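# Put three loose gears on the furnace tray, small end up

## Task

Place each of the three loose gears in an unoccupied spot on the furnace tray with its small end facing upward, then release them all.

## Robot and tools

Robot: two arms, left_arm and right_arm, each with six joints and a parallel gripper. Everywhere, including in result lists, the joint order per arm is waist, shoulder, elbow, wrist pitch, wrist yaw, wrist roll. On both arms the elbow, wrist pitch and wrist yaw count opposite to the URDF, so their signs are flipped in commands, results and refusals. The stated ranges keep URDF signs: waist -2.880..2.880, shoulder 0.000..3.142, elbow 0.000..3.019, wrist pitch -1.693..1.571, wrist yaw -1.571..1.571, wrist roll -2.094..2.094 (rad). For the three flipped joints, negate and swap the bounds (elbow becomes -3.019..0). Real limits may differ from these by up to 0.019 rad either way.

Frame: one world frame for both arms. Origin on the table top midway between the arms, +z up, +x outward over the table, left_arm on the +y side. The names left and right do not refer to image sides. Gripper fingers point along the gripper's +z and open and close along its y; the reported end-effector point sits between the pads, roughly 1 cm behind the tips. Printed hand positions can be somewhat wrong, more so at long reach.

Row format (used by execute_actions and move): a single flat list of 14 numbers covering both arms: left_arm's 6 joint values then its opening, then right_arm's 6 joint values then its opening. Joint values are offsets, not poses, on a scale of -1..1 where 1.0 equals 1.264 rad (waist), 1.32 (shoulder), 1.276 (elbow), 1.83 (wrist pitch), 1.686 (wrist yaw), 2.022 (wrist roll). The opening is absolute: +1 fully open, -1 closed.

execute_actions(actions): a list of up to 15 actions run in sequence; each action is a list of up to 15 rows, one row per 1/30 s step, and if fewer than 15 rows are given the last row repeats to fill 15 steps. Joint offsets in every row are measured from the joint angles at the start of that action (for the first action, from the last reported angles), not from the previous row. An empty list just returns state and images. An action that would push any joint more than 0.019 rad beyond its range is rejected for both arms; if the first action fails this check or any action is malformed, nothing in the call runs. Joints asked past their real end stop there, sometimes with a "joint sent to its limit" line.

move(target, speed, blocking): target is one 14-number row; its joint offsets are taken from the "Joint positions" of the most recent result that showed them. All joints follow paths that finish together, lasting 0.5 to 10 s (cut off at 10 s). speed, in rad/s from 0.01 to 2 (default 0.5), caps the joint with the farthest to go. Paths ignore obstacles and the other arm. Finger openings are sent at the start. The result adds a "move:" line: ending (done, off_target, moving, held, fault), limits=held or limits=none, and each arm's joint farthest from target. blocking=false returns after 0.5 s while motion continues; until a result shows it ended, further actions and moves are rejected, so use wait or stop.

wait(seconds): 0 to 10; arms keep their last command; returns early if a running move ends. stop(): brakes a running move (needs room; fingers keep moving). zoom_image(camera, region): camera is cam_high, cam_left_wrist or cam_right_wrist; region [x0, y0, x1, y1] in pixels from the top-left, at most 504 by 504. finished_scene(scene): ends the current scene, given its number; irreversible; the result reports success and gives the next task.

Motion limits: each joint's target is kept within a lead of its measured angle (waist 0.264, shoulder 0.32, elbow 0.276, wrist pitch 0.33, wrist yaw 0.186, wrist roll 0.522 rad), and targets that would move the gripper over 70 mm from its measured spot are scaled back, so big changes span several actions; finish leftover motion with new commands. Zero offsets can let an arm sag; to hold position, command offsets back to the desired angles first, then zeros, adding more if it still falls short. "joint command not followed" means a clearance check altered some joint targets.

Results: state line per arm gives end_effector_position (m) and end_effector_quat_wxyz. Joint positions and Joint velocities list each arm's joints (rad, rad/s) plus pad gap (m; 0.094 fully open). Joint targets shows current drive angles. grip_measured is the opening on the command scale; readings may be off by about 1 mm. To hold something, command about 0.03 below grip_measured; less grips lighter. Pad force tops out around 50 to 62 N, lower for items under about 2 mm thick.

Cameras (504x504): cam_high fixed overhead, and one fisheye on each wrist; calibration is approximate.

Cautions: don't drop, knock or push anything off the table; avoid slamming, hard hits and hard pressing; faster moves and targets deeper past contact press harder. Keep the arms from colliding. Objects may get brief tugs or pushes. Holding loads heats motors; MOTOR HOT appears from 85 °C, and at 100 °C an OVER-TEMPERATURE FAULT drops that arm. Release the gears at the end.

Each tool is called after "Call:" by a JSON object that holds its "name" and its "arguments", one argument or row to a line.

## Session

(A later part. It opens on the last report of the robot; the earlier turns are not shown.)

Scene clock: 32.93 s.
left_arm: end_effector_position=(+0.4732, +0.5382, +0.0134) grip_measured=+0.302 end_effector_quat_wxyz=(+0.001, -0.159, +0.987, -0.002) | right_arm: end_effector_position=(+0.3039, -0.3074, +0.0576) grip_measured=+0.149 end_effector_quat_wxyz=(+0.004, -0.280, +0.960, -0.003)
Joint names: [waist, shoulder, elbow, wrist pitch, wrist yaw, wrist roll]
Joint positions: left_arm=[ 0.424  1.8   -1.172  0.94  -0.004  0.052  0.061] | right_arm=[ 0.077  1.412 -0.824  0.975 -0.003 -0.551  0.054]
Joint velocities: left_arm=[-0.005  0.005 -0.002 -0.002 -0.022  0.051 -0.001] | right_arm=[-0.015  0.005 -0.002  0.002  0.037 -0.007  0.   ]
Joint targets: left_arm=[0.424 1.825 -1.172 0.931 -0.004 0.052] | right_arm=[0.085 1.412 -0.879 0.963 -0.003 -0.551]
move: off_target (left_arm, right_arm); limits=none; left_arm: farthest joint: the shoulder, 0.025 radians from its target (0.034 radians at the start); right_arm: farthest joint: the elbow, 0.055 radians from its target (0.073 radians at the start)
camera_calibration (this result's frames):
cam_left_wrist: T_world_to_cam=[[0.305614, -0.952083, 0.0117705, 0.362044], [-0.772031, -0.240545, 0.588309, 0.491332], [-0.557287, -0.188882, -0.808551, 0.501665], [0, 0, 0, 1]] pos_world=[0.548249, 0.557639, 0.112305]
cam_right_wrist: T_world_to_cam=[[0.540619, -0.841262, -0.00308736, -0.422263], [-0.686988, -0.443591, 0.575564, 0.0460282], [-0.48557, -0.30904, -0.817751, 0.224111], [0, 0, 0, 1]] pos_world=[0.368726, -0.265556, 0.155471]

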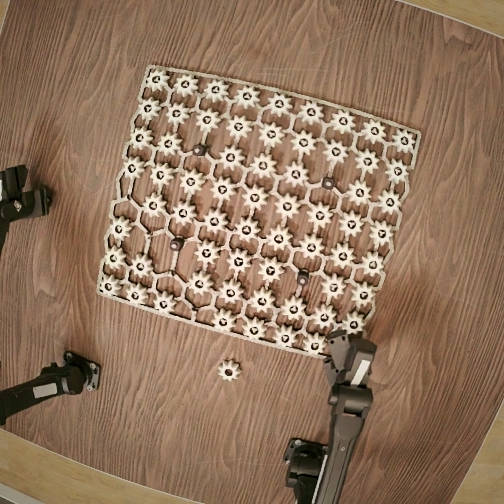

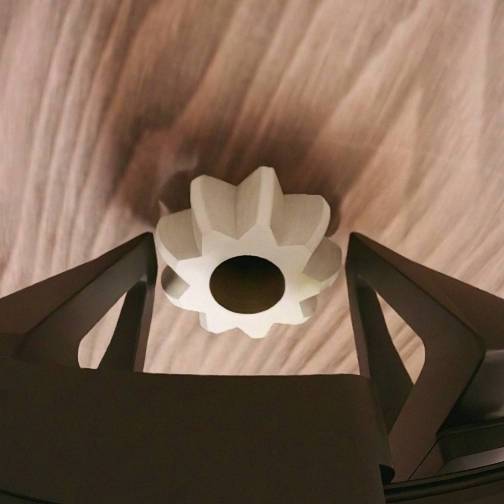

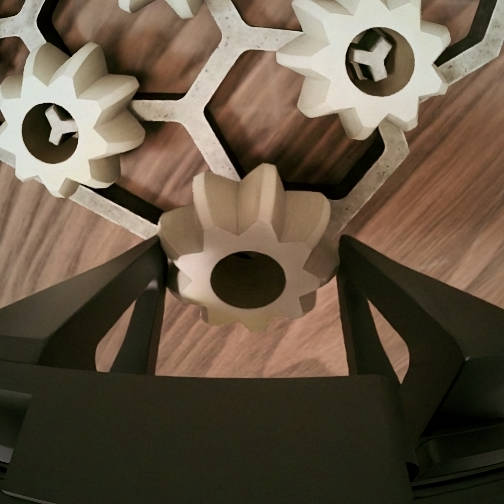

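Call:
{"name": "execute_actions", "arguments": {
  "actions": [
    [[0,0.012,0,-0.004,0,0,0.27, 0.004,0,-0.03,-0.003,0,0,0.10],[0,0.012,0,-0.004,0,0,0.25, 0.004,0,-0.026,-0.005,0,0,0.10],[0,0.012,0,-0.004,0,0,0.23, 0.004,0,-0.022,-0.007,0,0,0.10],[0,0.012,0,-0.004,0,0,0.21, 0.004,0,-0.019,-0.009,0,0,0.10],[0,0.012,0,-0.004,0,0,0.20, 0.004,0,-0.016,-0.010,0,0,0.10],[0,0.012,0,-0.004,0,0,0.19, 0.004,0,-0.013,-0.010,0,0,0.10],[0,0.012,0,-0.004,0,0,0.18, 0.004,0,-0.010,-0.010,0,0,0.10],[0,0.012,0,-0.004,0,0,0.17, 0.004,0,-0.008,-0.010,0,0,0.10],[0,0.012,0,-0.004,0,0,0.16, 0.004,0,-0.007,-0.010,0,0,0.10],[0,0.012,0,-0.004,0,0,0.15, 0.004,0,-0.007,-0.010,0,0,0.10],[0,0.012,0,-0.004,0,0,0.14, 0.004,0,-0.007,-0.010,0,0,0.10],[0,0.012,0,-0.004,0,0,0.13, 0.004,0,-0.007,-0.010,0,0,0.10],[0,0.012,0,-0.004,0,0,0.12, 0.004,0,-0.007,-0.010,0,0,0.10],[0,0.012,0,-0.004,0,0,0.11, 0.004,0,-0.007,-0.010,0,0,0.10],[0,0.012,0,-0.004,0,0,0.10, 0.004,0,-0.007,-0.010,0,0,0.10]]
  ]
}}

Scene clock: 34.57 s.
left_arm: end_effector_position=(+0.4732, +0.5383, +0.0134) grip_measured=+0.171 end_effector_quat_wxyz=(+0.001, -0.159, +0.987, -0.001) | right_arm: end_effector_position=(+0.3032, -0.3074, +0.0562) grip_measured=+0.149 end_effector_quat_wxyz=(+0.004, -0.280, +0.960, -0.003)
Joint names: [waist, shoulder, elbow, wrist pitch, wrist yaw, wrist roll]
Joint positions: left_arm=[ 0.424  1.8   -1.172  0.94  -0.003  0.052  0.055] | right_arm=[ 0.077  1.412 -0.82   0.97  -0.003 -0.551  0.054]
Joint velocities: left_arm=[ 0.005 -0.015 -0.007 -0.022 -0.007  0.022 -0.001] | right_arm=[ 0.005 -0.024  0.012 -0.012 -0.051 -0.037 -0.001]
Joint targets: left_arm=[0.424 1.816 -1.172 0.933 -0.003 0.052] | right_arm=[0.082 1.412 -0.833 0.956 -0.003 -0.551]
camera_calibration (this result's frames):
cam_left_wrist: T_world_to_cam=[[0.305618, -0.952091, 0.011009, 0.362187], [-0.771867, -0.240964, 0.588351, 0.491473], [-0.557511, -0.188308, -0.808531, 0.501457], [0, 0, 0, 1]] pos_world=[0.548229, 0.557691, 0.112297]
cam_right_wrist: T_world_to_cam=[[0.540622, -0.841262, -0.00248342, -0.42198], [-0.687647, -0.443601, 0.57477, 0.0466115], [-0.484634, -0.309026, -0.818311, 0.222477], [0, 0, 0, 1]] pos_world=[0.368004, -0.265567, 0.154216]

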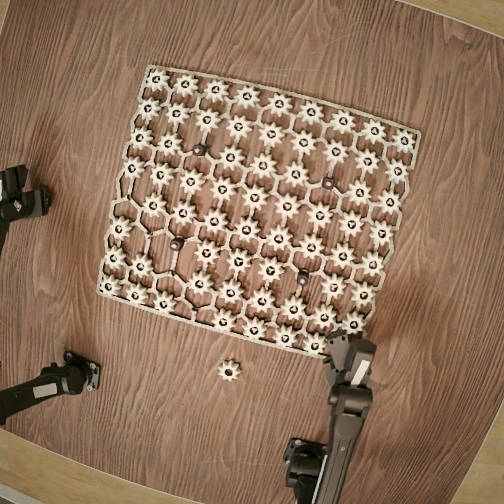

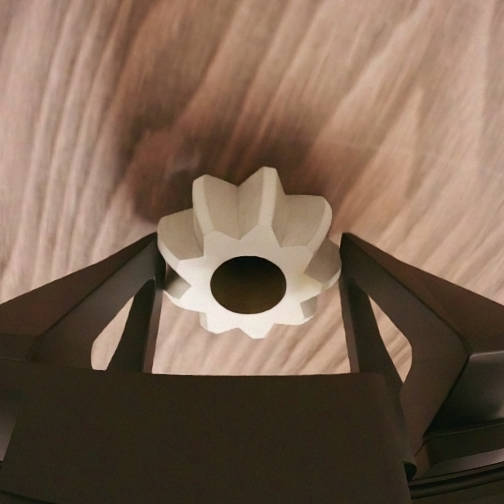

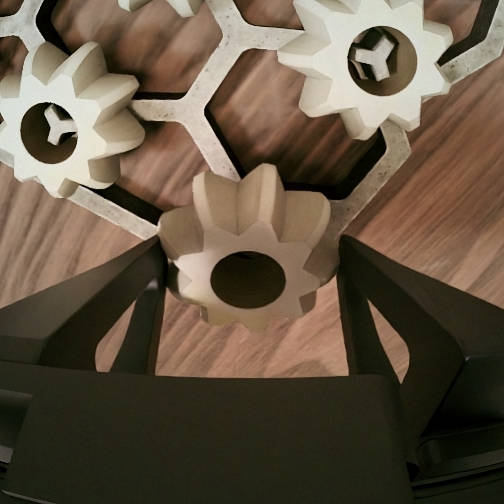

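Call:
{"name": "execute_actions", "arguments": {
  "actions": [
    [[0,0.012,0,-0.004,0,0,0.10, 0.004,0,-0.008,-0.005,0,0,0.10],[0,0.012,0,-0.004,0,0,0.10, 0.004,0,-0.006,-0.005,0,0,0.10],[0,0.012,0,-0.004,0,0,0.10, 0.004,0,-0.004,-0.005,0,0,0.10],[0,0.012,0,-0.004,0,0,0.10, 0.004,0,-0.003,-0.005,0,0,0.10],[0,0.012,0,-0.004,0,0,0.10, 0.004,0,-0.002,-0.005,0,0,0.10]]
  ]
}}

Scene clock: 35.57 s.
left_arm: end_effector_position=(+0.4732, +0.5383, +0.0134) grip_measured=+0.171 end_effector_quat_wxyz=(+0.001, -0.159, +0.987, -0.001) | right_arm: end_effector_position=(+0.2978, -0.3075, +0.0525) grip_measured=+0.149 end_effector_quat_wxyz=(-0.002, -0.280, +0.960, -0.001)
Joint names: [waist, shoulder, elbow, wrist pitch, wrist yaw, wrist roll]
Joint positions: left_arm=[ 0.424  1.8   -1.172  0.94  -0.003  0.052  0.055] | right_arm=[ 0.077  1.412 -0.808  0.97  -0.003 -0.551  0.054]
Joint velocities: left_arm=[ 0.005 -0.024  0.002  0.007 -0.022 -0.051  0.   ] | right_arm=[-0.015 -0.005  0.012  0.002  0.007 -0.051 -0.001]
Joint targets: left_arm=[0.424 1.816 -1.172 0.933 -0.003 0.052] | right_arm=[0.082 1.412 -0.822 0.960 -0.003 -0.551]
camera_calibration (this result's frames):
cam_left_wrist: T_world_to_cam=[[0.305618, -0.952091, 0.011009, 0.362187], [-0.771867, -0.240964, 0.588351, 0.491473], [-0.557511, -0.188308, -0.808531, 0.501457], [0, 0, 0, 1]] pos_world=[0.548229, 0.557691, 0.112297]
cam_right_wrist: T_world_to_cam=[[0.540556, -0.841263, -0.00872387, -0.418766], [-0.680802, -0.443496, 0.58294, 0.0425425], [-0.494275, -0.309173, -0.812468, 0.219268], [0, 0, 0, 1]] pos_world=[0.363708, -0.265633, 0.149695]

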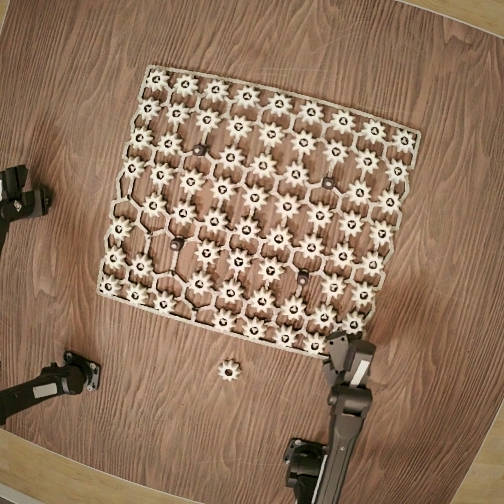

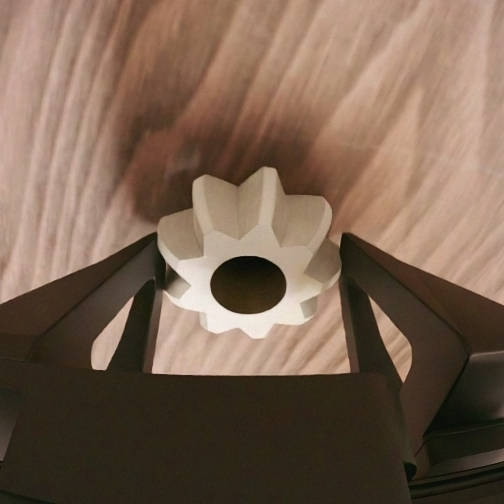

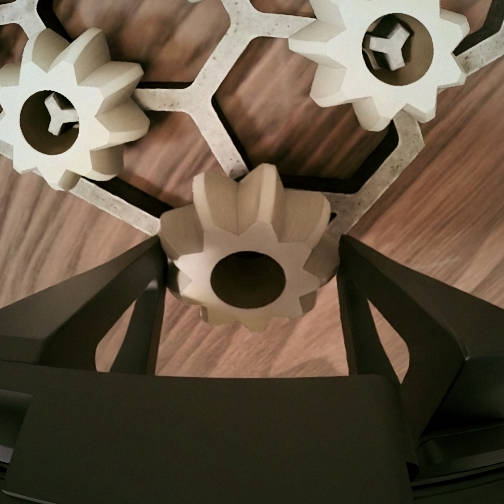

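Call:
{"name": "execute_actions", "arguments": {
  "actions": [
    [[0,-0.008,-0.01,0,0,0,0.13, 0.004,0,-0.024,-0.006,0,0,0.10],[0,-0.014,-0.02,0.002,0,0,0.13, 0.004,0,-0.024,-0.009,0,0,0.10],[0,-0.02,-0.025,0.004,0,0,0.13, 0.004,0,-0.024,-0.011,0,0,0.10],[0,-0.025,-0.03,0.007,0,0,0.13, 0.004,0,-0.024,-0.012,0,0,0.10],[0,-0.03,-0.034,0.010,0,0,0.13, 0.004,0.002,-0.024,-0.012,0,0,0.10],[0,-0.035,-0.038,0.013,0,0,0.13, 0.004,0.004,-0.024,-0.013,0,0,0.10],[0,-0.04,-0.042,0.016,0,0,0.13, 0.004,0.006,-0.023,-0.014,0,0,0.10],[0,-0.045,-0.046,0.02,0,0,0.13, 0.004,0.008,-0.022,-0.015,0,0,0.10],[0,-0.05,-0.05,0.024,0,0,0.13, 0.004,0.010,-0.021,-0.016,0,0,0.10],[0,-0.054,-0.054,0.028,0,0,0.13, 0.004,0.012,-0.020,-0.017,0,0,0.10],[0,-0.058,-0.058,0.032,0,0,0.13, 0.004,0.013,-0.019,-0.018,0,0,0.10],[0,-0.062,-0.062,0.036,0,0,0.13, 0.004,0.014,-0.018,-0.019,0,0,0.10],[0,-0.066,-0.066,0.04,0,0,0.13, 0.004,0.015,-0.017,-0.020,0,0,0.10],[0,-0.068,-0.068,0.044,0,0,0.13, 0.004,0.016,-0.016,-0.021,0,0,0.10],[0,-0.07,-0.07,0.046,0,0,0.13, 0.004,0.017,-0.016,-0.021,0,0,0.10]]
  ]
}}

Scene clock: 37.20 s.
left_arm: end_effector_position=(+0.4674, +0.5360, +0.0297) grip_measured=+0.171 end_effector_quat_wxyz=(-0.010, -0.159, +0.987, -0.004) | right_arm: end_effector_position=(+0.3024, -0.3074, +0.0488) grip_measured=+0.149 end_effector_quat_wxyz=(+0.004, -0.280, +0.960, -0.003)
Joint names: [waist, shoulder, elbow, wrist pitch, wrist yaw, wrist roll]
Joint positions: left_arm=[ 0.424  1.775 -1.186  1.004 -0.003  0.052  0.055] | right_arm=[ 0.077  1.423 -0.808  0.947 -0.003 -0.551  0.054]
Joint velocities: left_arm=[ 0.015 -0.171 -0.125  0.178 -0.066  0.007  0.002] | right_arm=[-0.015  0.054 -0.002 -0.027 -0.066  0.007 -0.001]
Joint targets: left_arm=[0.424 1.708 -1.261 1.024 -0.003 0.052] | right_arm=[0.082 1.434 -0.828 0.931 -0.003 -0.551]
camera_calibration (this result's frames):
cam_left_wrist: T_world_to_cam=[[0.305881, -0.951988, 0.0124588, 0.361409], [-0.758474, -0.235752, 0.607567, 0.467167], [-0.575459, -0.195293, -0.794171, 0.522751], [0, 0, 0, 1]] pos_world=[0.544608, 0.556282, 0.126816]
cam_right_wrist: T_world_to_cam=[[0.54062, -0.841262, -0.00288605, -0.42154], [-0.687208, -0.443594, 0.575299, 0.0501464], [-0.485258, -0.309035, -0.817938, 0.216161], [0, 0, 0, 1]] pos_world=[0.367248, -0.265579, 0.146741]

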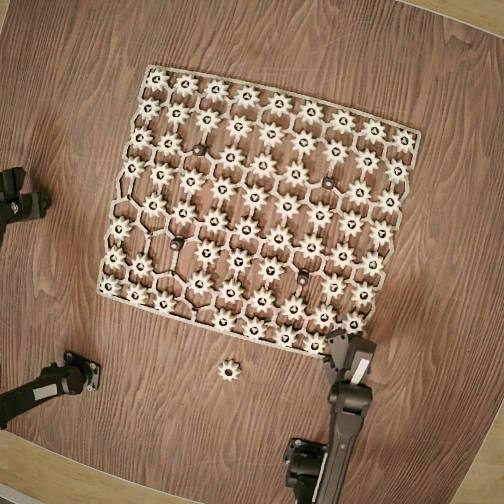

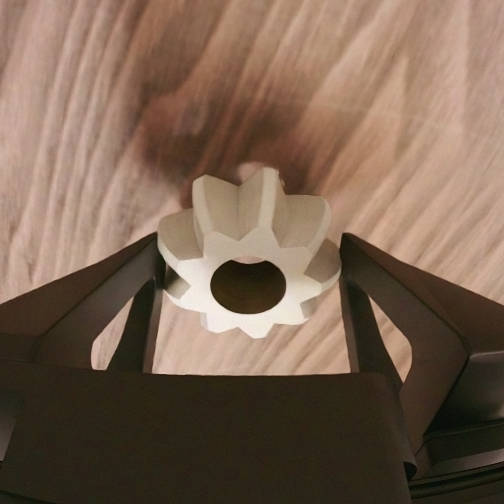

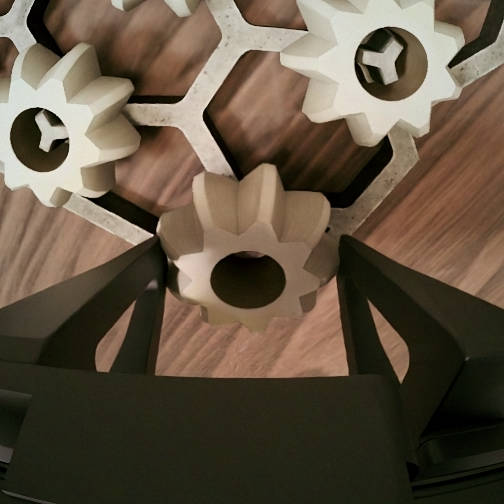

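Call:
{"name": "execute_actions", "arguments": {
  "actions": []
}}

Call:
{"name": "zoom_image", "arguments": {
  "camera": "cam_right_wrist",
  "region": [180, 220, 320, 340]
}}

Scene clock: 37.37 s.
left_arm: end_effector_position=(+0.4752, +0.5391, +0.0469) grip_measured=+0.171 end_effector_quat_wxyz=(+0.006, -0.159, +0.987, -0.000) | right_arm: end_effector_position=(+0.3025, -0.3074, +0.0473) grip_measured=+0.149 end_effector_quat_wxyz=(+0.002, -0.280, +0.960, -0.002)
Joint names: [waist, shoulder, elbow, wrist pitch, wrist yaw, wrist roll]
Joint positions: left_arm=[ 0.424  1.75  -1.204  1.012 -0.003  0.052  0.055] | right_arm=[ 0.077  1.428 -0.808  0.945 -0.003 -0.551  0.054]
Joint velocities: left_arm=[-0.005 -0.093 -0.051  0.017  0.037  0.007  0.001] | right_arm=[ 0.005  0.005  0.012 -0.007  0.022 -0.095  0.001]
Joint targets: left_arm=[0.424 1.708 -1.261 1.024 -0.003 0.052] | right_arm=[0.082 1.434 -0.828 0.931 -0.003 -0.551]
camera_calibration (this result's frames):
cam_left_wrist: T_world_to_cam=[[0.305512, -0.952132, 0.0103625, 0.362052], [-0.777681, -0.243226, 0.579701, 0.477864], [-0.549431, -0.185164, -0.814763, 0.524619], [0, 0, 0, 1]] pos_world=[0.549257, 0.558091, 0.146671]
cam_right_wrist: T_world_to_cam=[[0.540611, -0.841262, -0.00429524, -0.421523], [-0.685669, -0.443571, 0.57715, 0.0505192], [-0.48744, -0.309068, -0.816627, 0.215578], [0, 0, 0, 1]] pos_world=[0.3676, -0.265574, 0.145079]

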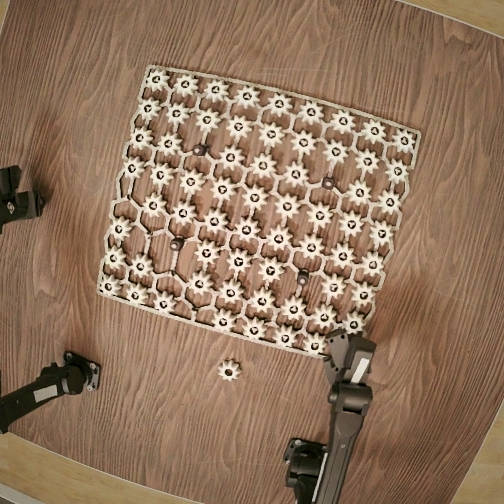

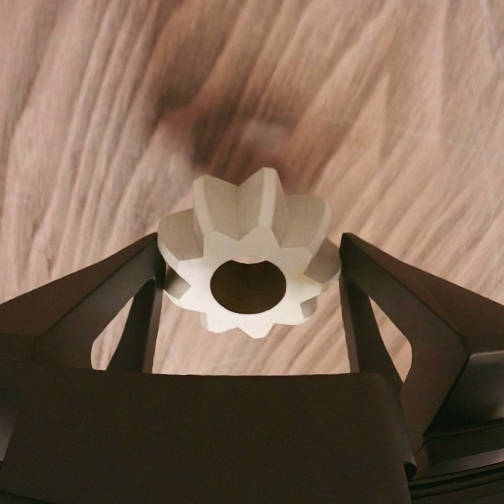

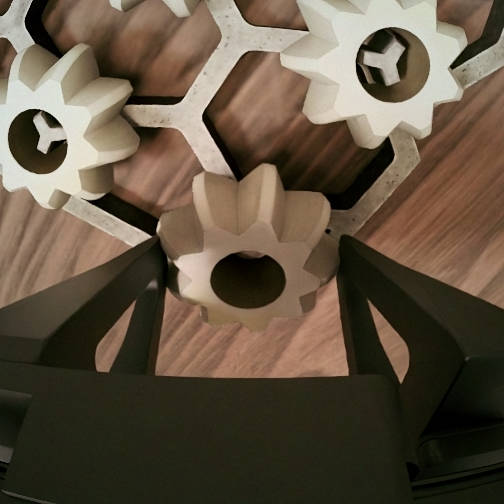

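Region (180, 220, 320, 340) of cam_right_wrist's 504x504 image, scaled by 3.600, with more detail than that image has; it fills the top 432 rows of this view, and the rest is white.

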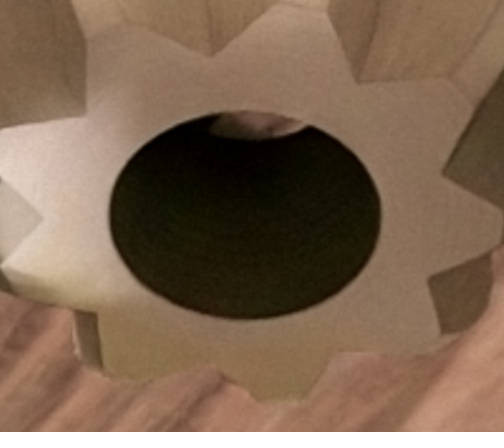

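Call:
{"name": "execute_actions", "arguments": {
  "actions": [
    [[-0.013,-0.032,-0.05,0.01,0,-0.01,0.13, 0.004,0.004,-0.015,-0.008,0,0,0.10],[-0.026,-0.033,-0.053,0.013,0,-0.02,0.13, 0.004,0.005,-0.014,-0.009,0,0,0.10],[-0.04,-0.034,-0.056,0.016,0,-0.03,0.13, 0.004,0.006,-0.013,-0.010,0,0,0.10],[-0.053,-0.035,-0.059,0.019,0,-0.04,0.13, 0.004,0.007,-0.012,-0.011,0,0,0.10],[-0.066,-0.036,-0.062,0.022,0,-0.05,0.13, 0.004,0.008,-0.011,-0.012,0,0,0.10],[-0.08,-0.037,-0.065,0.025,0,-0.06,0.13, 0.004,0.009,-0.010,-0.013,0,0,0.10],[-0.093,-0.038,-0.068,0.028,0,-0.07,0.13, 0.004,0.010,-0.009,-0.014,0,0,0.10],[-0.106,-0.038,-0.071,0.031,0,-0.08,0.13, 0.004,0.010,-0.008,-0.014,0,0,0.10],[-0.12,-0.038,-0.074,0.034,0,-0.09,0.13, 0.004,0.011,-0.007,-0.015,0,0,0.10],[-0.133,-0.038,-0.077,0.037,0,-0.10,0.13, 0.004,0.011,-0.006,-0.015,0,0,0.10],[-0.146,-0.038,-0.08,0.04,0,-0.11,0.13, 0.004,0.012,-0.005,-0.016,0,0,0.10],[-0.16,-0.038,-0.083,0.043,0,-0.12,0.13, 0.004,0.012,-0.004,-0.016,0,0,0.10],[-0.173,-0.038,-0.083,0.046,0,-0.13,0.13, 0.004,0.012,-0.003,-0.016,0,0,0.10],[-0.186,-0.038,-0.083,0.048,0,-0.14,0.13, 0.004,0.012,-0.002,-0.016,0,0,0.10],[-0.198,-0.038,-0.083,0.048,0,-0.148,0.13, 0.004,0.012,-0.002,-0.016,0,0,0.10]]
  ]
}}

Scene clock: 39.33 s.
left_arm: end_effector_position=(+0.5064, +0.4376, +0.0648) grip_measured=+0.171 end_effector_quat_wxyz=(-0.002, -0.153, +0.988, -0.001) | right_arm: end_effector_position=(+0.3015, -0.3075, +0.0421) grip_measured=+0.149 end_effector_quat_wxyz=(+0.002, -0.280, +0.960, -0.002)
Joint names: [waist, shoulder, elbow, wrist pitch, wrist yaw, wrist roll]
Joint positions: left_arm=[ 0.206  1.746 -1.252  1.082 -0.002 -0.155  0.055] | right_arm=[ 0.077  1.436 -0.799  0.93  -0.003 -0.551  0.054]
Joint velocities: left_arm=[-0.601 -0.005 -0.071  0.085  0.007 -0.623 -0.   ] | right_arm=[-0.015  0.024  0.022 -0.032  0.051  0.051 -0.   ]
Joint targets: left_arm=[0.174 1.700 -1.310 1.101 -0.003 -0.247] | right_arm=[0.082 1.443 -0.810 0.916 -0.003 -0.551]
camera_calibration (this result's frames):
cam_left_wrist: T_world_to_cam=[[0.294778, -0.955517, 0.00962979, 0.262683], [-0.77021, -0.231622, 0.594246, 0.457292], [-0.565582, -0.182588, -0.804226, 0.543911], [0, 0, 0, 1]] pos_world=[0.582404, 0.456228, 0.163154]
cam_right_wrist: T_world_to_cam=[[0.540603, -0.841262, -0.00510048, -0.420994], [-0.684788, -0.443557, 0.578206, 0.0525327], [-0.488685, -0.309087, -0.815875, 0.211197], [0, 0, 0, 1]] pos_world=[0.366773, -0.265586, 0.139788]

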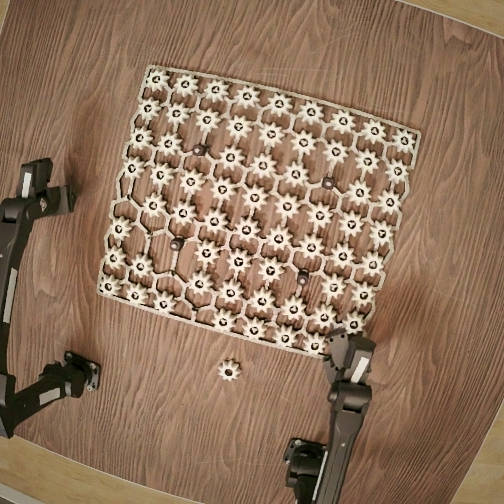

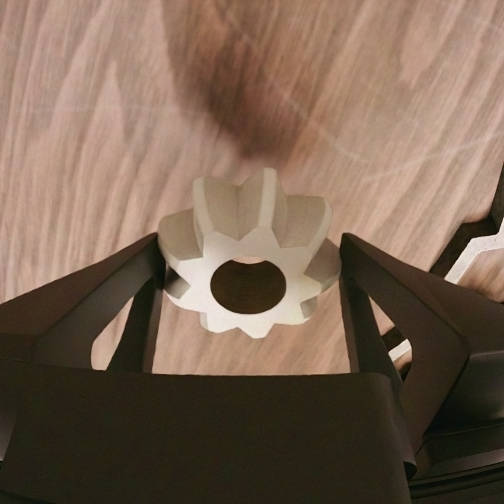

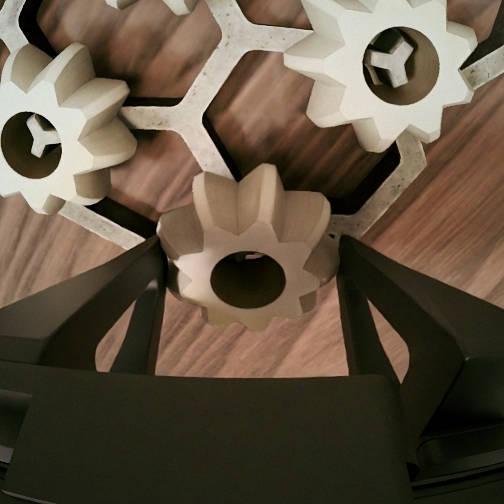

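Call:
{"name": "execute_actions", "arguments": {
  "actions": []
}}

Call:
{"name": "zoom_image", "arguments": {
  "camera": "cam_right_wrist",
  "region": [180, 220, 320, 340]
}}

Scene clock: 39.67 s.
left_arm: end_effector_position=(+0.5081, +0.4148, +0.0653) grip_measured=+0.171 end_effector_quat_wxyz=(-0.006, -0.165, +0.986, -0.002) | right_arm: end_effector_position=(+0.3007, -0.3075, +0.0413) grip_measured=+0.149 end_effector_quat_wxyz=(+0.001, -0.280, +0.960, -0.002)
Joint names: [waist, shoulder, elbow, wrist pitch, wrist yaw, wrist roll]
Joint positions: left_arm=[ 0.16   1.746 -1.254  1.09  -0.005 -0.225  0.055] | right_arm=[ 0.077  1.436 -0.797  0.929 -0.003 -0.551  0.054]
Joint velocities: left_arm=[ 0.034 -0.005 -0.002  0.007  0.051 -0.051 -0.   ] | right_arm=[-0.015 -0.005  0.022 -0.007 -0.007  0.037 -0.   ]
Joint targets: left_arm=[0.174 1.700 -1.310 1.100 -0.003 -0.248] | right_arm=[0.082 1.444 -0.810 0.916 -0.003 -0.551]
camera_calibration (this result's frames):
cam_left_wrist: T_world_to_cam=[[0.317733, -0.948121, 0.0105641, 0.225576], [-0.760847, -0.248294, 0.599551, 0.454813], [-0.565824, -0.198535, -0.800267, 0.54761], [0, 0, 0, 1]] pos_world=[0.584222, 0.435521, 0.163167]
cam_right_wrist: T_world_to_cam=[[0.540593, -0.841262, -0.00610701, -0.42054], [-0.683684, -0.44354, 0.579524, 0.052092], [-0.49024, -0.309111, -0.814932, 0.210552], [0, 0, 0, 1]] pos_world=[0.366177, -0.265595, 0.138829]

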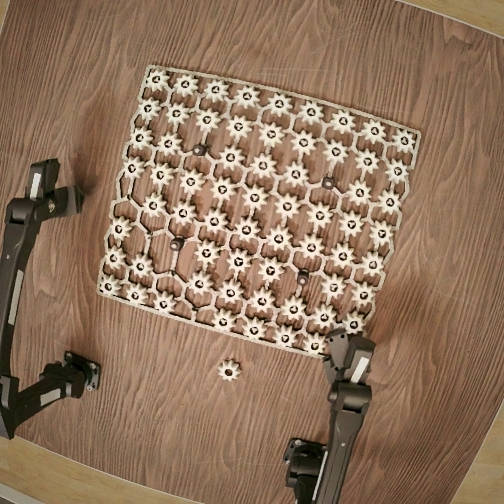

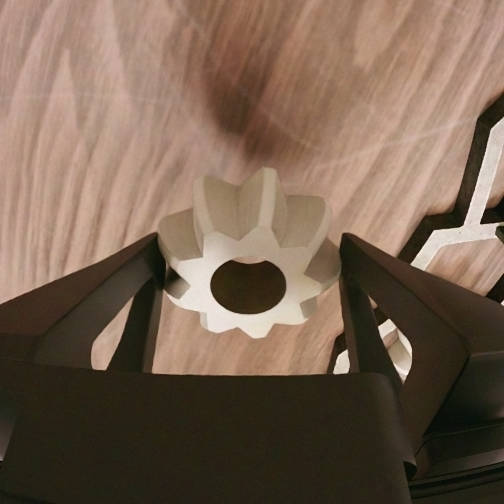

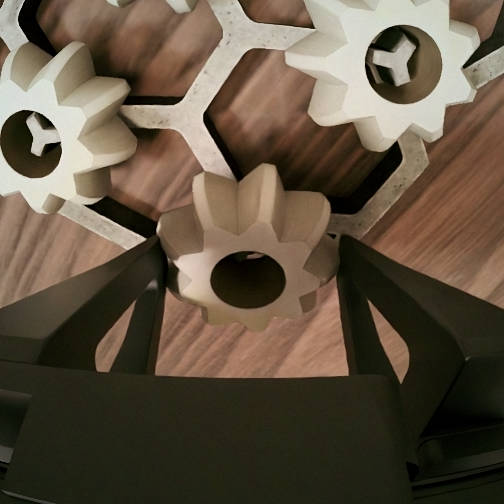

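Region (180, 220, 320, 340) of cam_right_wrist's 504x504 image, scaled by 3.600, with more detail than that image has; it fills the top 432 rows of this view, and the rest is white.

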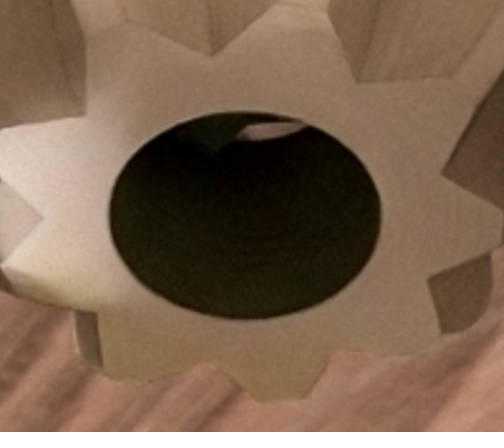

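Call:
{"name": "execute_actions", "arguments": {
  "actions": [
    [[0,-0.04,-0.045,0.005,-0.0,-0.012,0.13, 0.004,0.006,-0.010,-0.008,0,0,0.10],[-0.01,-0.046,-0.05,0.008,0,-0.026,0.13, 0.004,0.007,-0.010,-0.009,0,0,0.10],[-0.025,-0.052,-0.055,0.011,0,-0.04,0.13, 0.004,0.008,-0.009,-0.010,0,0,0.10],[-0.043,-0.055,-0.06,0.014,0,-0.055,0.13, 0.004,0.010,-0.009,-0.011,0,0,0.10],[-0.062,-0.055,-0.065,0.017,0,-0.07,0.13, 0.004,0.011,-0.008,-0.013,0,0,0.10],[-0.082,-0.055,-0.065,0.02,0,-0.085,0.13, 0.004,0.012,-0.007,-0.014,0,0,0.10],[-0.102,-0.055,-0.065,0.022,0,-0.10,0.13, 0.004,0.013,-0.006,-0.015,0,0,0.10],[-0.122,-0.055,-0.065,0.024,0,-0.115,0.13, 0.004,0.014,-0.005,-0.016,0,0,0.10],[-0.142,-0.055,-0.065,0.026,0,-0.13,0.13, 0.004,0.015,-0.004,-0.017,0,0,0.10],[-0.162,-0.055,-0.065,0.026,0,-0.145,0.13, 0.004,0.016,-0.003,-0.018,0,0,0.10],[-0.182,-0.055,-0.065,0.026,0,-0.16,0.13, 0.004,0.017,-0.002,-0.019,0,0,0.10],[-0.2,-0.055,-0.065,0.026,0,-0.175,0.13, 0.004,0.018,-0.001,-0.020,0,0,0.10],[-0.218,-0.055,-0.065,0.026,0,-0.19,0.13, 0.004,0.019,0,-0.021,0,0,0.10],[-0.234,-0.055,-0.065,0.026,0,-0.20,0.13, 0.004,0.020,0,-0.022,0,0,0.10],[-0.248,-0.055,-0.065,0.026,0,-0.211,0.13, 0.004,0.021,0,-0.023,0,0,0.10]]
  ]
}}

Call:
{"name": "execute_actions", "arguments": {
  "actions": []
}}

Scene clock: 41.00 s.
left_arm: end_effector_position=(+0.5039, +0.2958, +0.0767) grip_measured=+0.171 end_effector_quat_wxyz=(-0.008, -0.183, +0.983, +0.001) | right_arm: end_effector_position=(+0.2997, -0.3075, +0.0322) grip_measured=+0.149 end_effector_quat_wxyz=(-0.001, -0.280, +0.960, -0.001)
Joint names: [waist, shoulder, elbow, wrist pitch, wrist yaw, wrist roll]
Joint positions: left_arm=[-0.085  1.73  -1.265  1.122 -0.003 -0.507  0.055] | right_arm=[ 0.077  1.454 -0.786  0.905 -0.003 -0.551  0.054]
Joint velocities: left_arm=[-0.933 -0.005  0.002  0.027  0.007 -0.769 -0.   ] | right_arm=[-0.005  0.054  0.027 -0.037  0.051 -0.022  0.   ]
Joint targets: left_arm=[-0.147 1.677 -1.332 1.136 -0.005 -0.641] | right_arm=[0.082 1.464 -0.798 0.888 -0.003 -0.551]
camera_calibration (this result's frames):
cam_left_wrist: T_world_to_cam=[[0.352577, -0.935778, 0.00298129, 0.0933146], [-0.747801, -0.279834, 0.602068, 0.417768], [-0.562568, -0.214505, -0.798439, 0.533665], [0, 0, 0, 1]] pos_world=[0.57973, 0.318701, 0.174296]
cam_right_wrist: T_world_to_cam=[[0.540563, -0.841263, -0.00832129, -0.419977], [-0.681246, -0.443503, 0.582416, 0.055874], [-0.493655, -0.309163, -0.812848, 0.203537], [0, 0, 0, 1]] pos_world=[0.365565, -0.265605, 0.129408]

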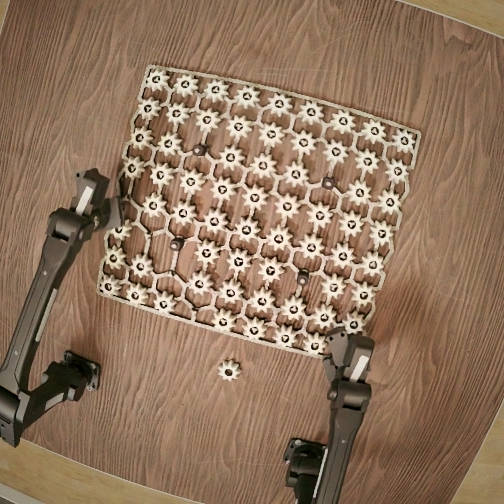

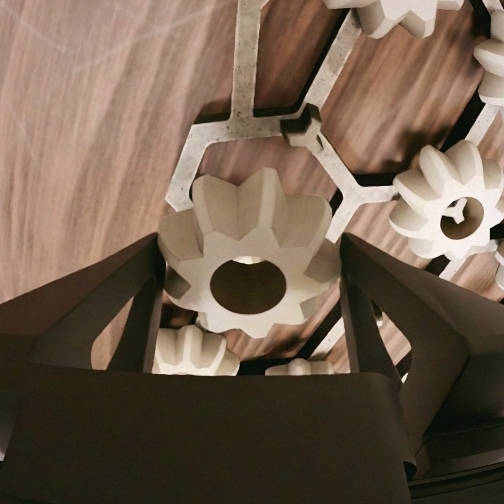

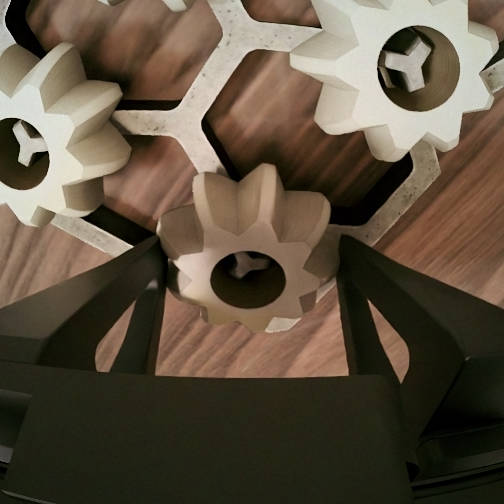

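Scene clock: 41.00 s.
left_arm: end_effector_position=(+0.5039, +0.2958, +0.0767) grip_measured=+0.171 end_effector_quat_wxyz=(-0.008, -0.183, +0.983, +0.001) | right_arm: end_effector_position=(+0.2997, -0.3075, +0.0322) grip_measured=+0.149 end_effector_quat_wxyz=(-0.001, -0.280, +0.960, -0.001)
Joint names: [waist, shoulder, elbow, wrist pitch, wrist yaw, wrist roll]
Joint positions: left_arm=[-0.085  1.73  -1.265  1.122 -0.003 -0.507  0.055] | right_arm=[ 0.077  1.454 -0.786  0.905 -0.003 -0.551  0.054]
Joint velocities: left_arm=[-0.933 -0.005  0.002  0.027  0.007 -0.769 -0.   ] | right_arm=[-0.005  0.054  0.027 -0.037  0.051 -0.022  0.   ]
Joint targets: left_arm=[-0.147 1.677 -1.332 1.136 -0.005 -0.641] | right_arm=[0.082 1.464 -0.798 0.888 -0.003 -0.551]
camera_calibration (this result's frames):
cam_left_wrist: T_world_to_cam=[[0.352577, -0.935778, 0.00298129, 0.0933146], [-0.747801, -0.279834, 0.602068, 0.417768], [-0.562568, -0.214505, -0.798439, 0.533665], [0, 0, 0, 1]] pos_world=[0.57973, 0.318701, 0.174296]
cam_right_wrist: T_world_to_cam=[[0.540563, -0.841263, -0.00832129, -0.419977], [-0.681246, -0.443503, 0.582416, 0.055874], [-0.493655, -0.309163, -0.812848, 0.203537], [0, 0, 0, 1]] pos_world=[0.365565, -0.265605, 0.129408]

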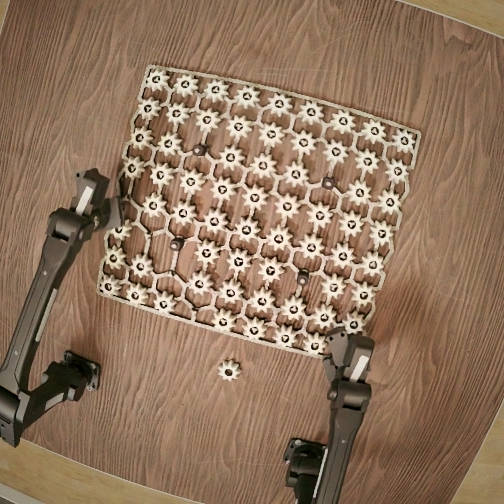

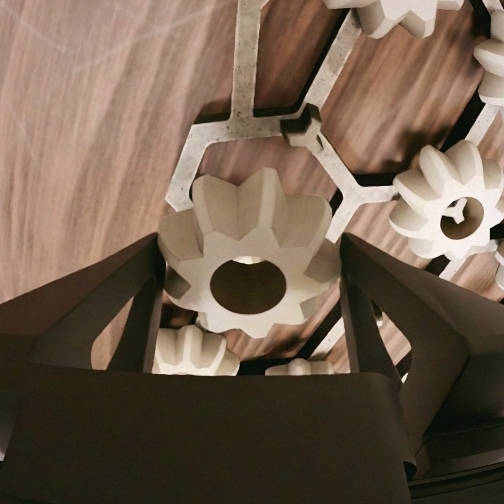

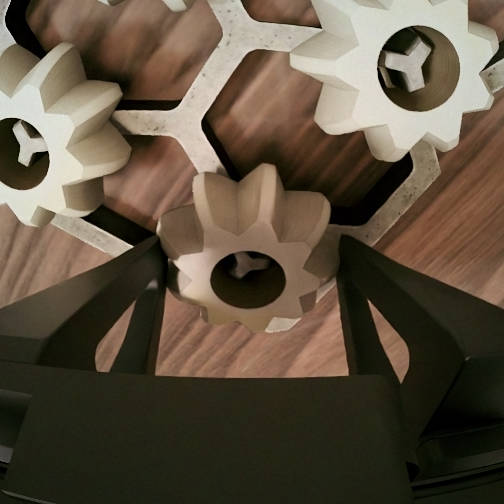

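Call:
{"name": "wait", "arguments": {
  "seconds": 0
}}

Scene clock: 41.17 s.
left_arm: end_effector_position=(+0.4957, +0.2470, +0.0787) grip_measured=+0.171 end_effector_quat_wxyz=(-0.008, -0.174, +0.985, -0.002) | right_arm: end_effector_position=(+0.2996, -0.3075, +0.0308) grip_measured=+0.149 end_effector_quat_wxyz=(-0.002, -0.280, +0.960, -0.001)
Joint names: [waist, shoulder, elbow, wrist pitch, wrist yaw, wrist roll]
Joint positions: left_arm=[-0.184  1.729 -1.269  1.124 -0.01  -0.586  0.055] | right_arm=[ 0.077  1.457 -0.785  0.902 -0.003 -0.551  0.054]
Joint velocities: left_arm=[-0.142 -0.005 -0.002  0.022 -0.066 -0.168 -0.001] | right_arm=[-0.005 -0.005  0.017  0.007 -0.007 -0.007 -0.001]
Joint targets: left_arm=[-0.147 1.677 -1.332 1.136 -0.005 -0.641] | right_arm=[0.082 1.464 -0.798 0.887 -0.003 -0.551]
camera_calibration (this result's frames):
cam_left_wrist: T_world_to_cam=[[0.334031, -0.94251, 0.00987872, 0.0608808], [-0.753913, -0.260871, 0.60296, 0.395112], [-0.565719, -0.208855, -0.79771, 0.520297], [0, 0, 0, 1]] pos_world=[0.571886, 0.269121, 0.176208]
cam_right_wrist: T_world_to_cam=[[0.540553, -0.841263, -0.00892516, -0.419911], [-0.68058, -0.443493, 0.583203, 0.0563548], [-0.494585, -0.309177, -0.812278, 0.202661], [0, 0, 0, 1]] pos_world=[0.365571, -0.265605, 0.128003]

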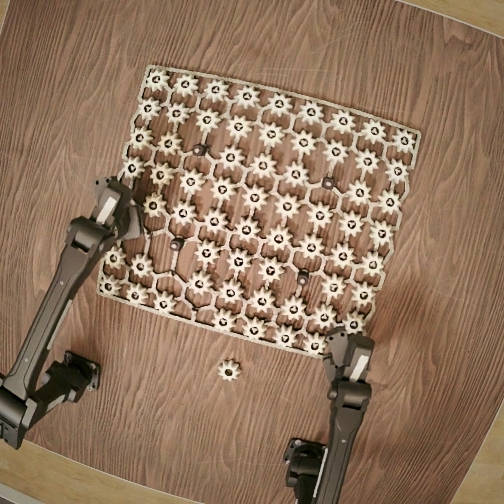

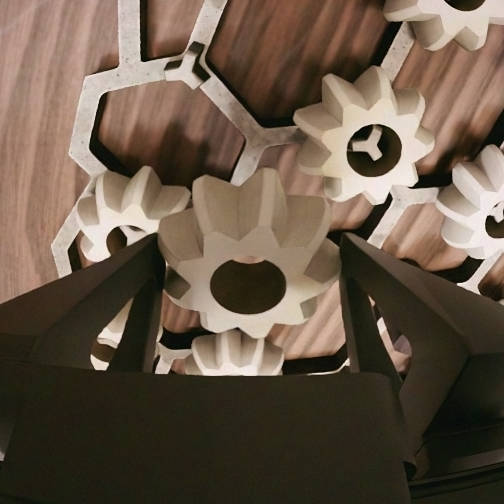

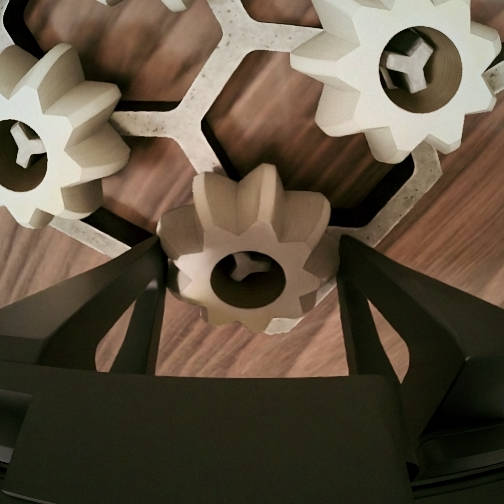

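Call:
{"name": "execute_actions", "arguments": {
  "actions": [
    [[0.029,-0.039,-0.049,0.0066,0.003,-0.027,0.13, 0,0.004,-0.008,-0.006,0,0,0.13],[0.029,-0.039,-0.049,0.0066,0.003,-0.027,0.13, 0,0.004,-0.008,-0.006,0,0,0.15],[0.029,-0.039,-0.049,0.0066,0.003,-0.027,0.13, 0,0.004,-0.008,-0.006,0,0,0.17],[0.029,-0.039,-0.049,0.0066,0.003,-0.027,0.13, 0,0.004,-0.008,-0.006,0,0,0.19],[0.029,-0.039,-0.049,0.0066,0.003,-0.027,0.13, 0,0.004,-0.008,-0.006,0,0,0.22],[0.029,-0.039,-0.049,0.0066,0.003,-0.027,0.13, 0,0.004,-0.008,-0.006,0,0,0.25],[0.029,-0.039,-0.049,0.0066,0.003,-0.027,0.13, 0,0.004,-0.008,-0.006,0,0,0.28],[0.029,-0.039,-0.049,0.0066,0.003,-0.027,0.13, 0,0.004,-0.008,-0.006,0,0,0.31],[0.029,-0.039,-0.049,0.0066,0.003,-0.027,0.13, 0,0.004,-0.008,-0.006,0,0,0.34],[0.029,-0.039,-0.049,0.0066,0.003,-0.027,0.13, 0,0.004,-0.008,-0.006,0,0,0.36]]
  ]
}}

Call:
{"name": "wait", "arguments": {
  "seconds": 0
}}

Scene clock: 42.23 s.
left_arm: end_effector_position=(+0.4991, +0.2632, +0.0794) grip_measured=+0.171 end_effector_quat_wxyz=(-0.007, -0.209, +0.978, -0.000) | right_arm: end_effector_position=(+0.2996, -0.3075, +0.0308) grip_measured=+0.359 end_effector_quat_wxyz=(-0.002, -0.280, +0.960, -0.001)
Joint names: [waist, shoulder, elbow, wrist pitch, wrist yaw, wrist roll]
Joint positions: left_arm=[-0.152  1.727 -1.269  1.126 -0.006 -0.627  0.055] | right_arm=[ 0.077  1.457 -0.785  0.902 -0.003 -0.551  0.064]
Joint velocities: left_arm=[-0.005 -0.005 -0.002  0.002  0.051  0.007 -0.   ] | right_arm=[-0.015 -0.005 -0.002  0.007 -0.007  0.007 -0.001]
Joint targets: left_arm=[-0.147 1.677 -1.332 1.136 -0.005 -0.641] | right_arm=[0.077 1.462 -0.795 0.891 -0.003 -0.551]
camera_calibration (this result's frames):
cam_left_wrist: T_world_to_cam=[[0.401696, -0.915757, 0.00549856, 0.034576], [-0.733315, -0.31806, 0.600905, 0.406428], [-0.548533, -0.245413, -0.799302, 0.527356], [0, 0, 0, 1]] pos_world=[0.573423, 0.290352, 0.177102]
cam_right_wrist: T_world_to_cam=[[0.540553, -0.841263, -0.00892516, -0.419911], [-0.68058, -0.443493, 0.583203, 0.0563548], [-0.494585, -0.309177, -0.812278, 0.202661], [0, 0, 0, 1]] pos_world=[0.365571, -0.265605, 0.128003]

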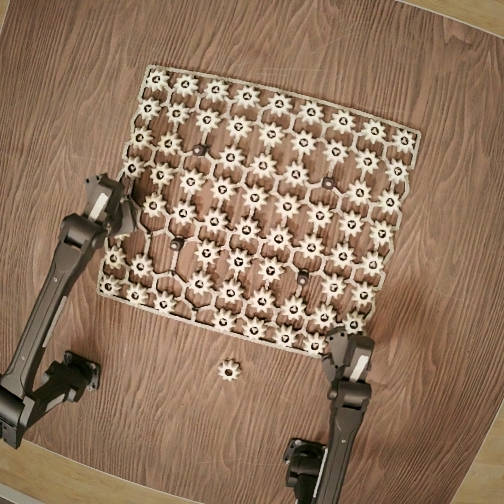

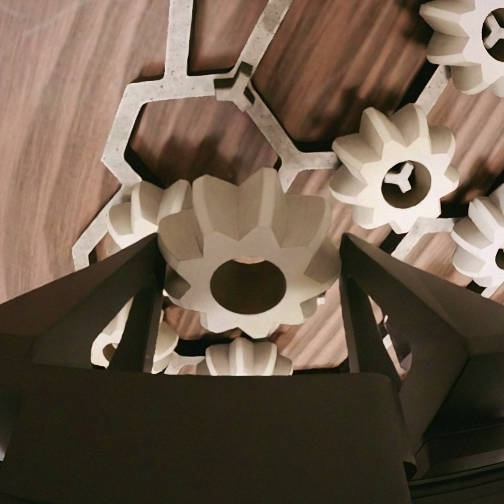

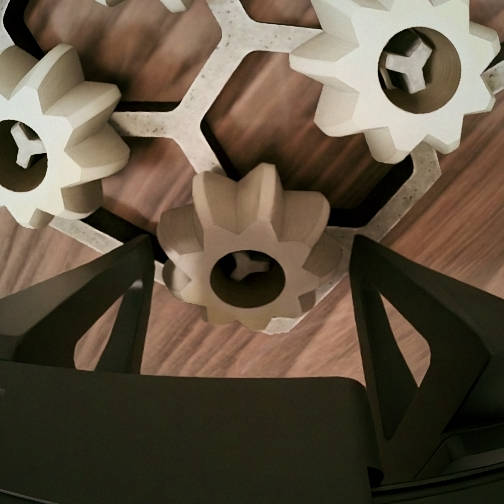

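Scene clock: 42.23 s.
left_arm: end_effector_position=(+0.4991, +0.2632, +0.0794) grip_measured=+0.171 end_effector_quat_wxyz=(-0.007, -0.209, +0.978, -0.000) | right_arm: end_effector_position=(+0.2996, -0.3075, +0.0308) grip_measured=+0.359 end_effector_quat_wxyz=(-0.002, -0.280, +0.960, -0.001)
Joint names: [waist, shoulder, elbow, wrist pitch, wrist yaw, wrist roll]
Joint positions: left_arm=[-0.152  1.727 -1.269  1.126 -0.006 -0.627  0.055] | right_arm=[ 0.077  1.457 -0.785  0.902 -0.003 -0.551  0.064]
Joint velocities: left_arm=[-0.005 -0.005 -0.002  0.002  0.051  0.007 -0.   ] | right_arm=[-0.015 -0.005 -0.002  0.007 -0.007  0.007 -0.001]
Joint targets: left_arm=[-0.147 1.677 -1.332 1.136 -0.005 -0.641] | right_arm=[0.077 1.462 -0.795 0.891 -0.003 -0.551]
camera_calibration (this result's frames):
cam_left_wrist: T_world_to_cam=[[0.401696, -0.915757, 0.00549856, 0.034576], [-0.733315, -0.31806, 0.600905, 0.406428], [-0.548533, -0.245413, -0.799302, 0.527356], [0, 0, 0, 1]] pos_world=[0.573423, 0.290352, 0.177102]
cam_right_wrist: T_world_to_cam=[[0.540553, -0.841263, -0.00892516, -0.419911], [-0.68058, -0.443493, 0.583203, 0.0563548], [-0.494585, -0.309177, -0.812278, 0.202661], [0, 0, 0, 1]] pos_world=[0.365571, -0.265605, 0.128003]

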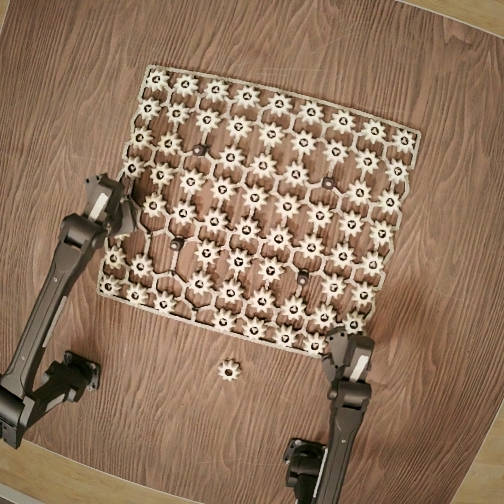

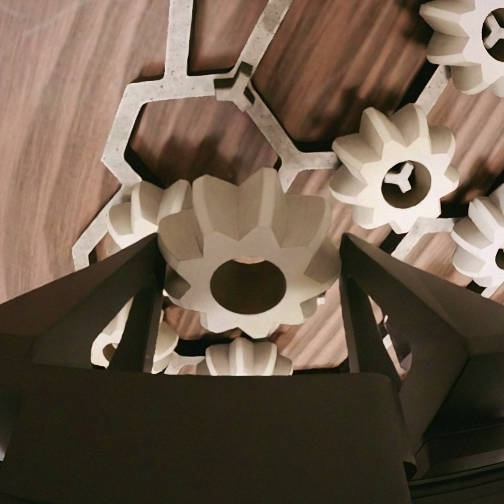

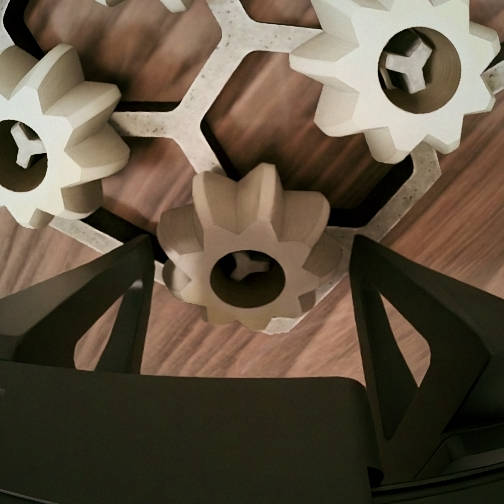

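Call:
{"name": "zoom_image", "arguments": {
  "camera": "cam_left_wrist",
  "region": [175, 30, 295, 150]
}}

Call:
{"name": "zoom_image", "arguments": {
  "camera": "cam_left_wrist",
  "region": [180, 220, 320, 340]
}}

Region (175, 30, 295, 150) of cam_left_wrist's 504x504 image, scaled by 4.200, with more detail than that image has.

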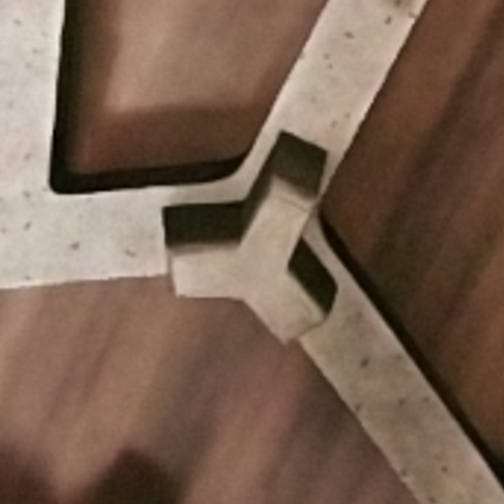

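Region (180, 220, 320, 340) of cam_left_wrist's 504x504 image, scaled by 3.600, with more detail than that image has; it fills the top 432 rows of this view, and the rest is white.

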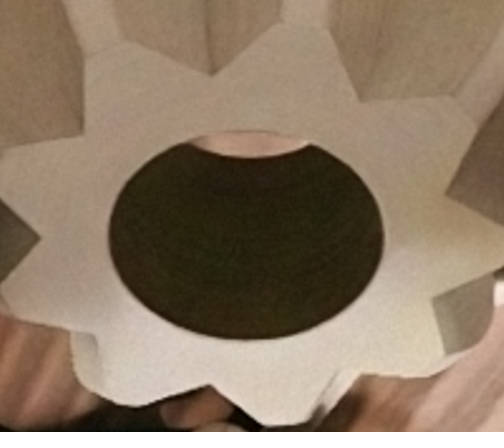

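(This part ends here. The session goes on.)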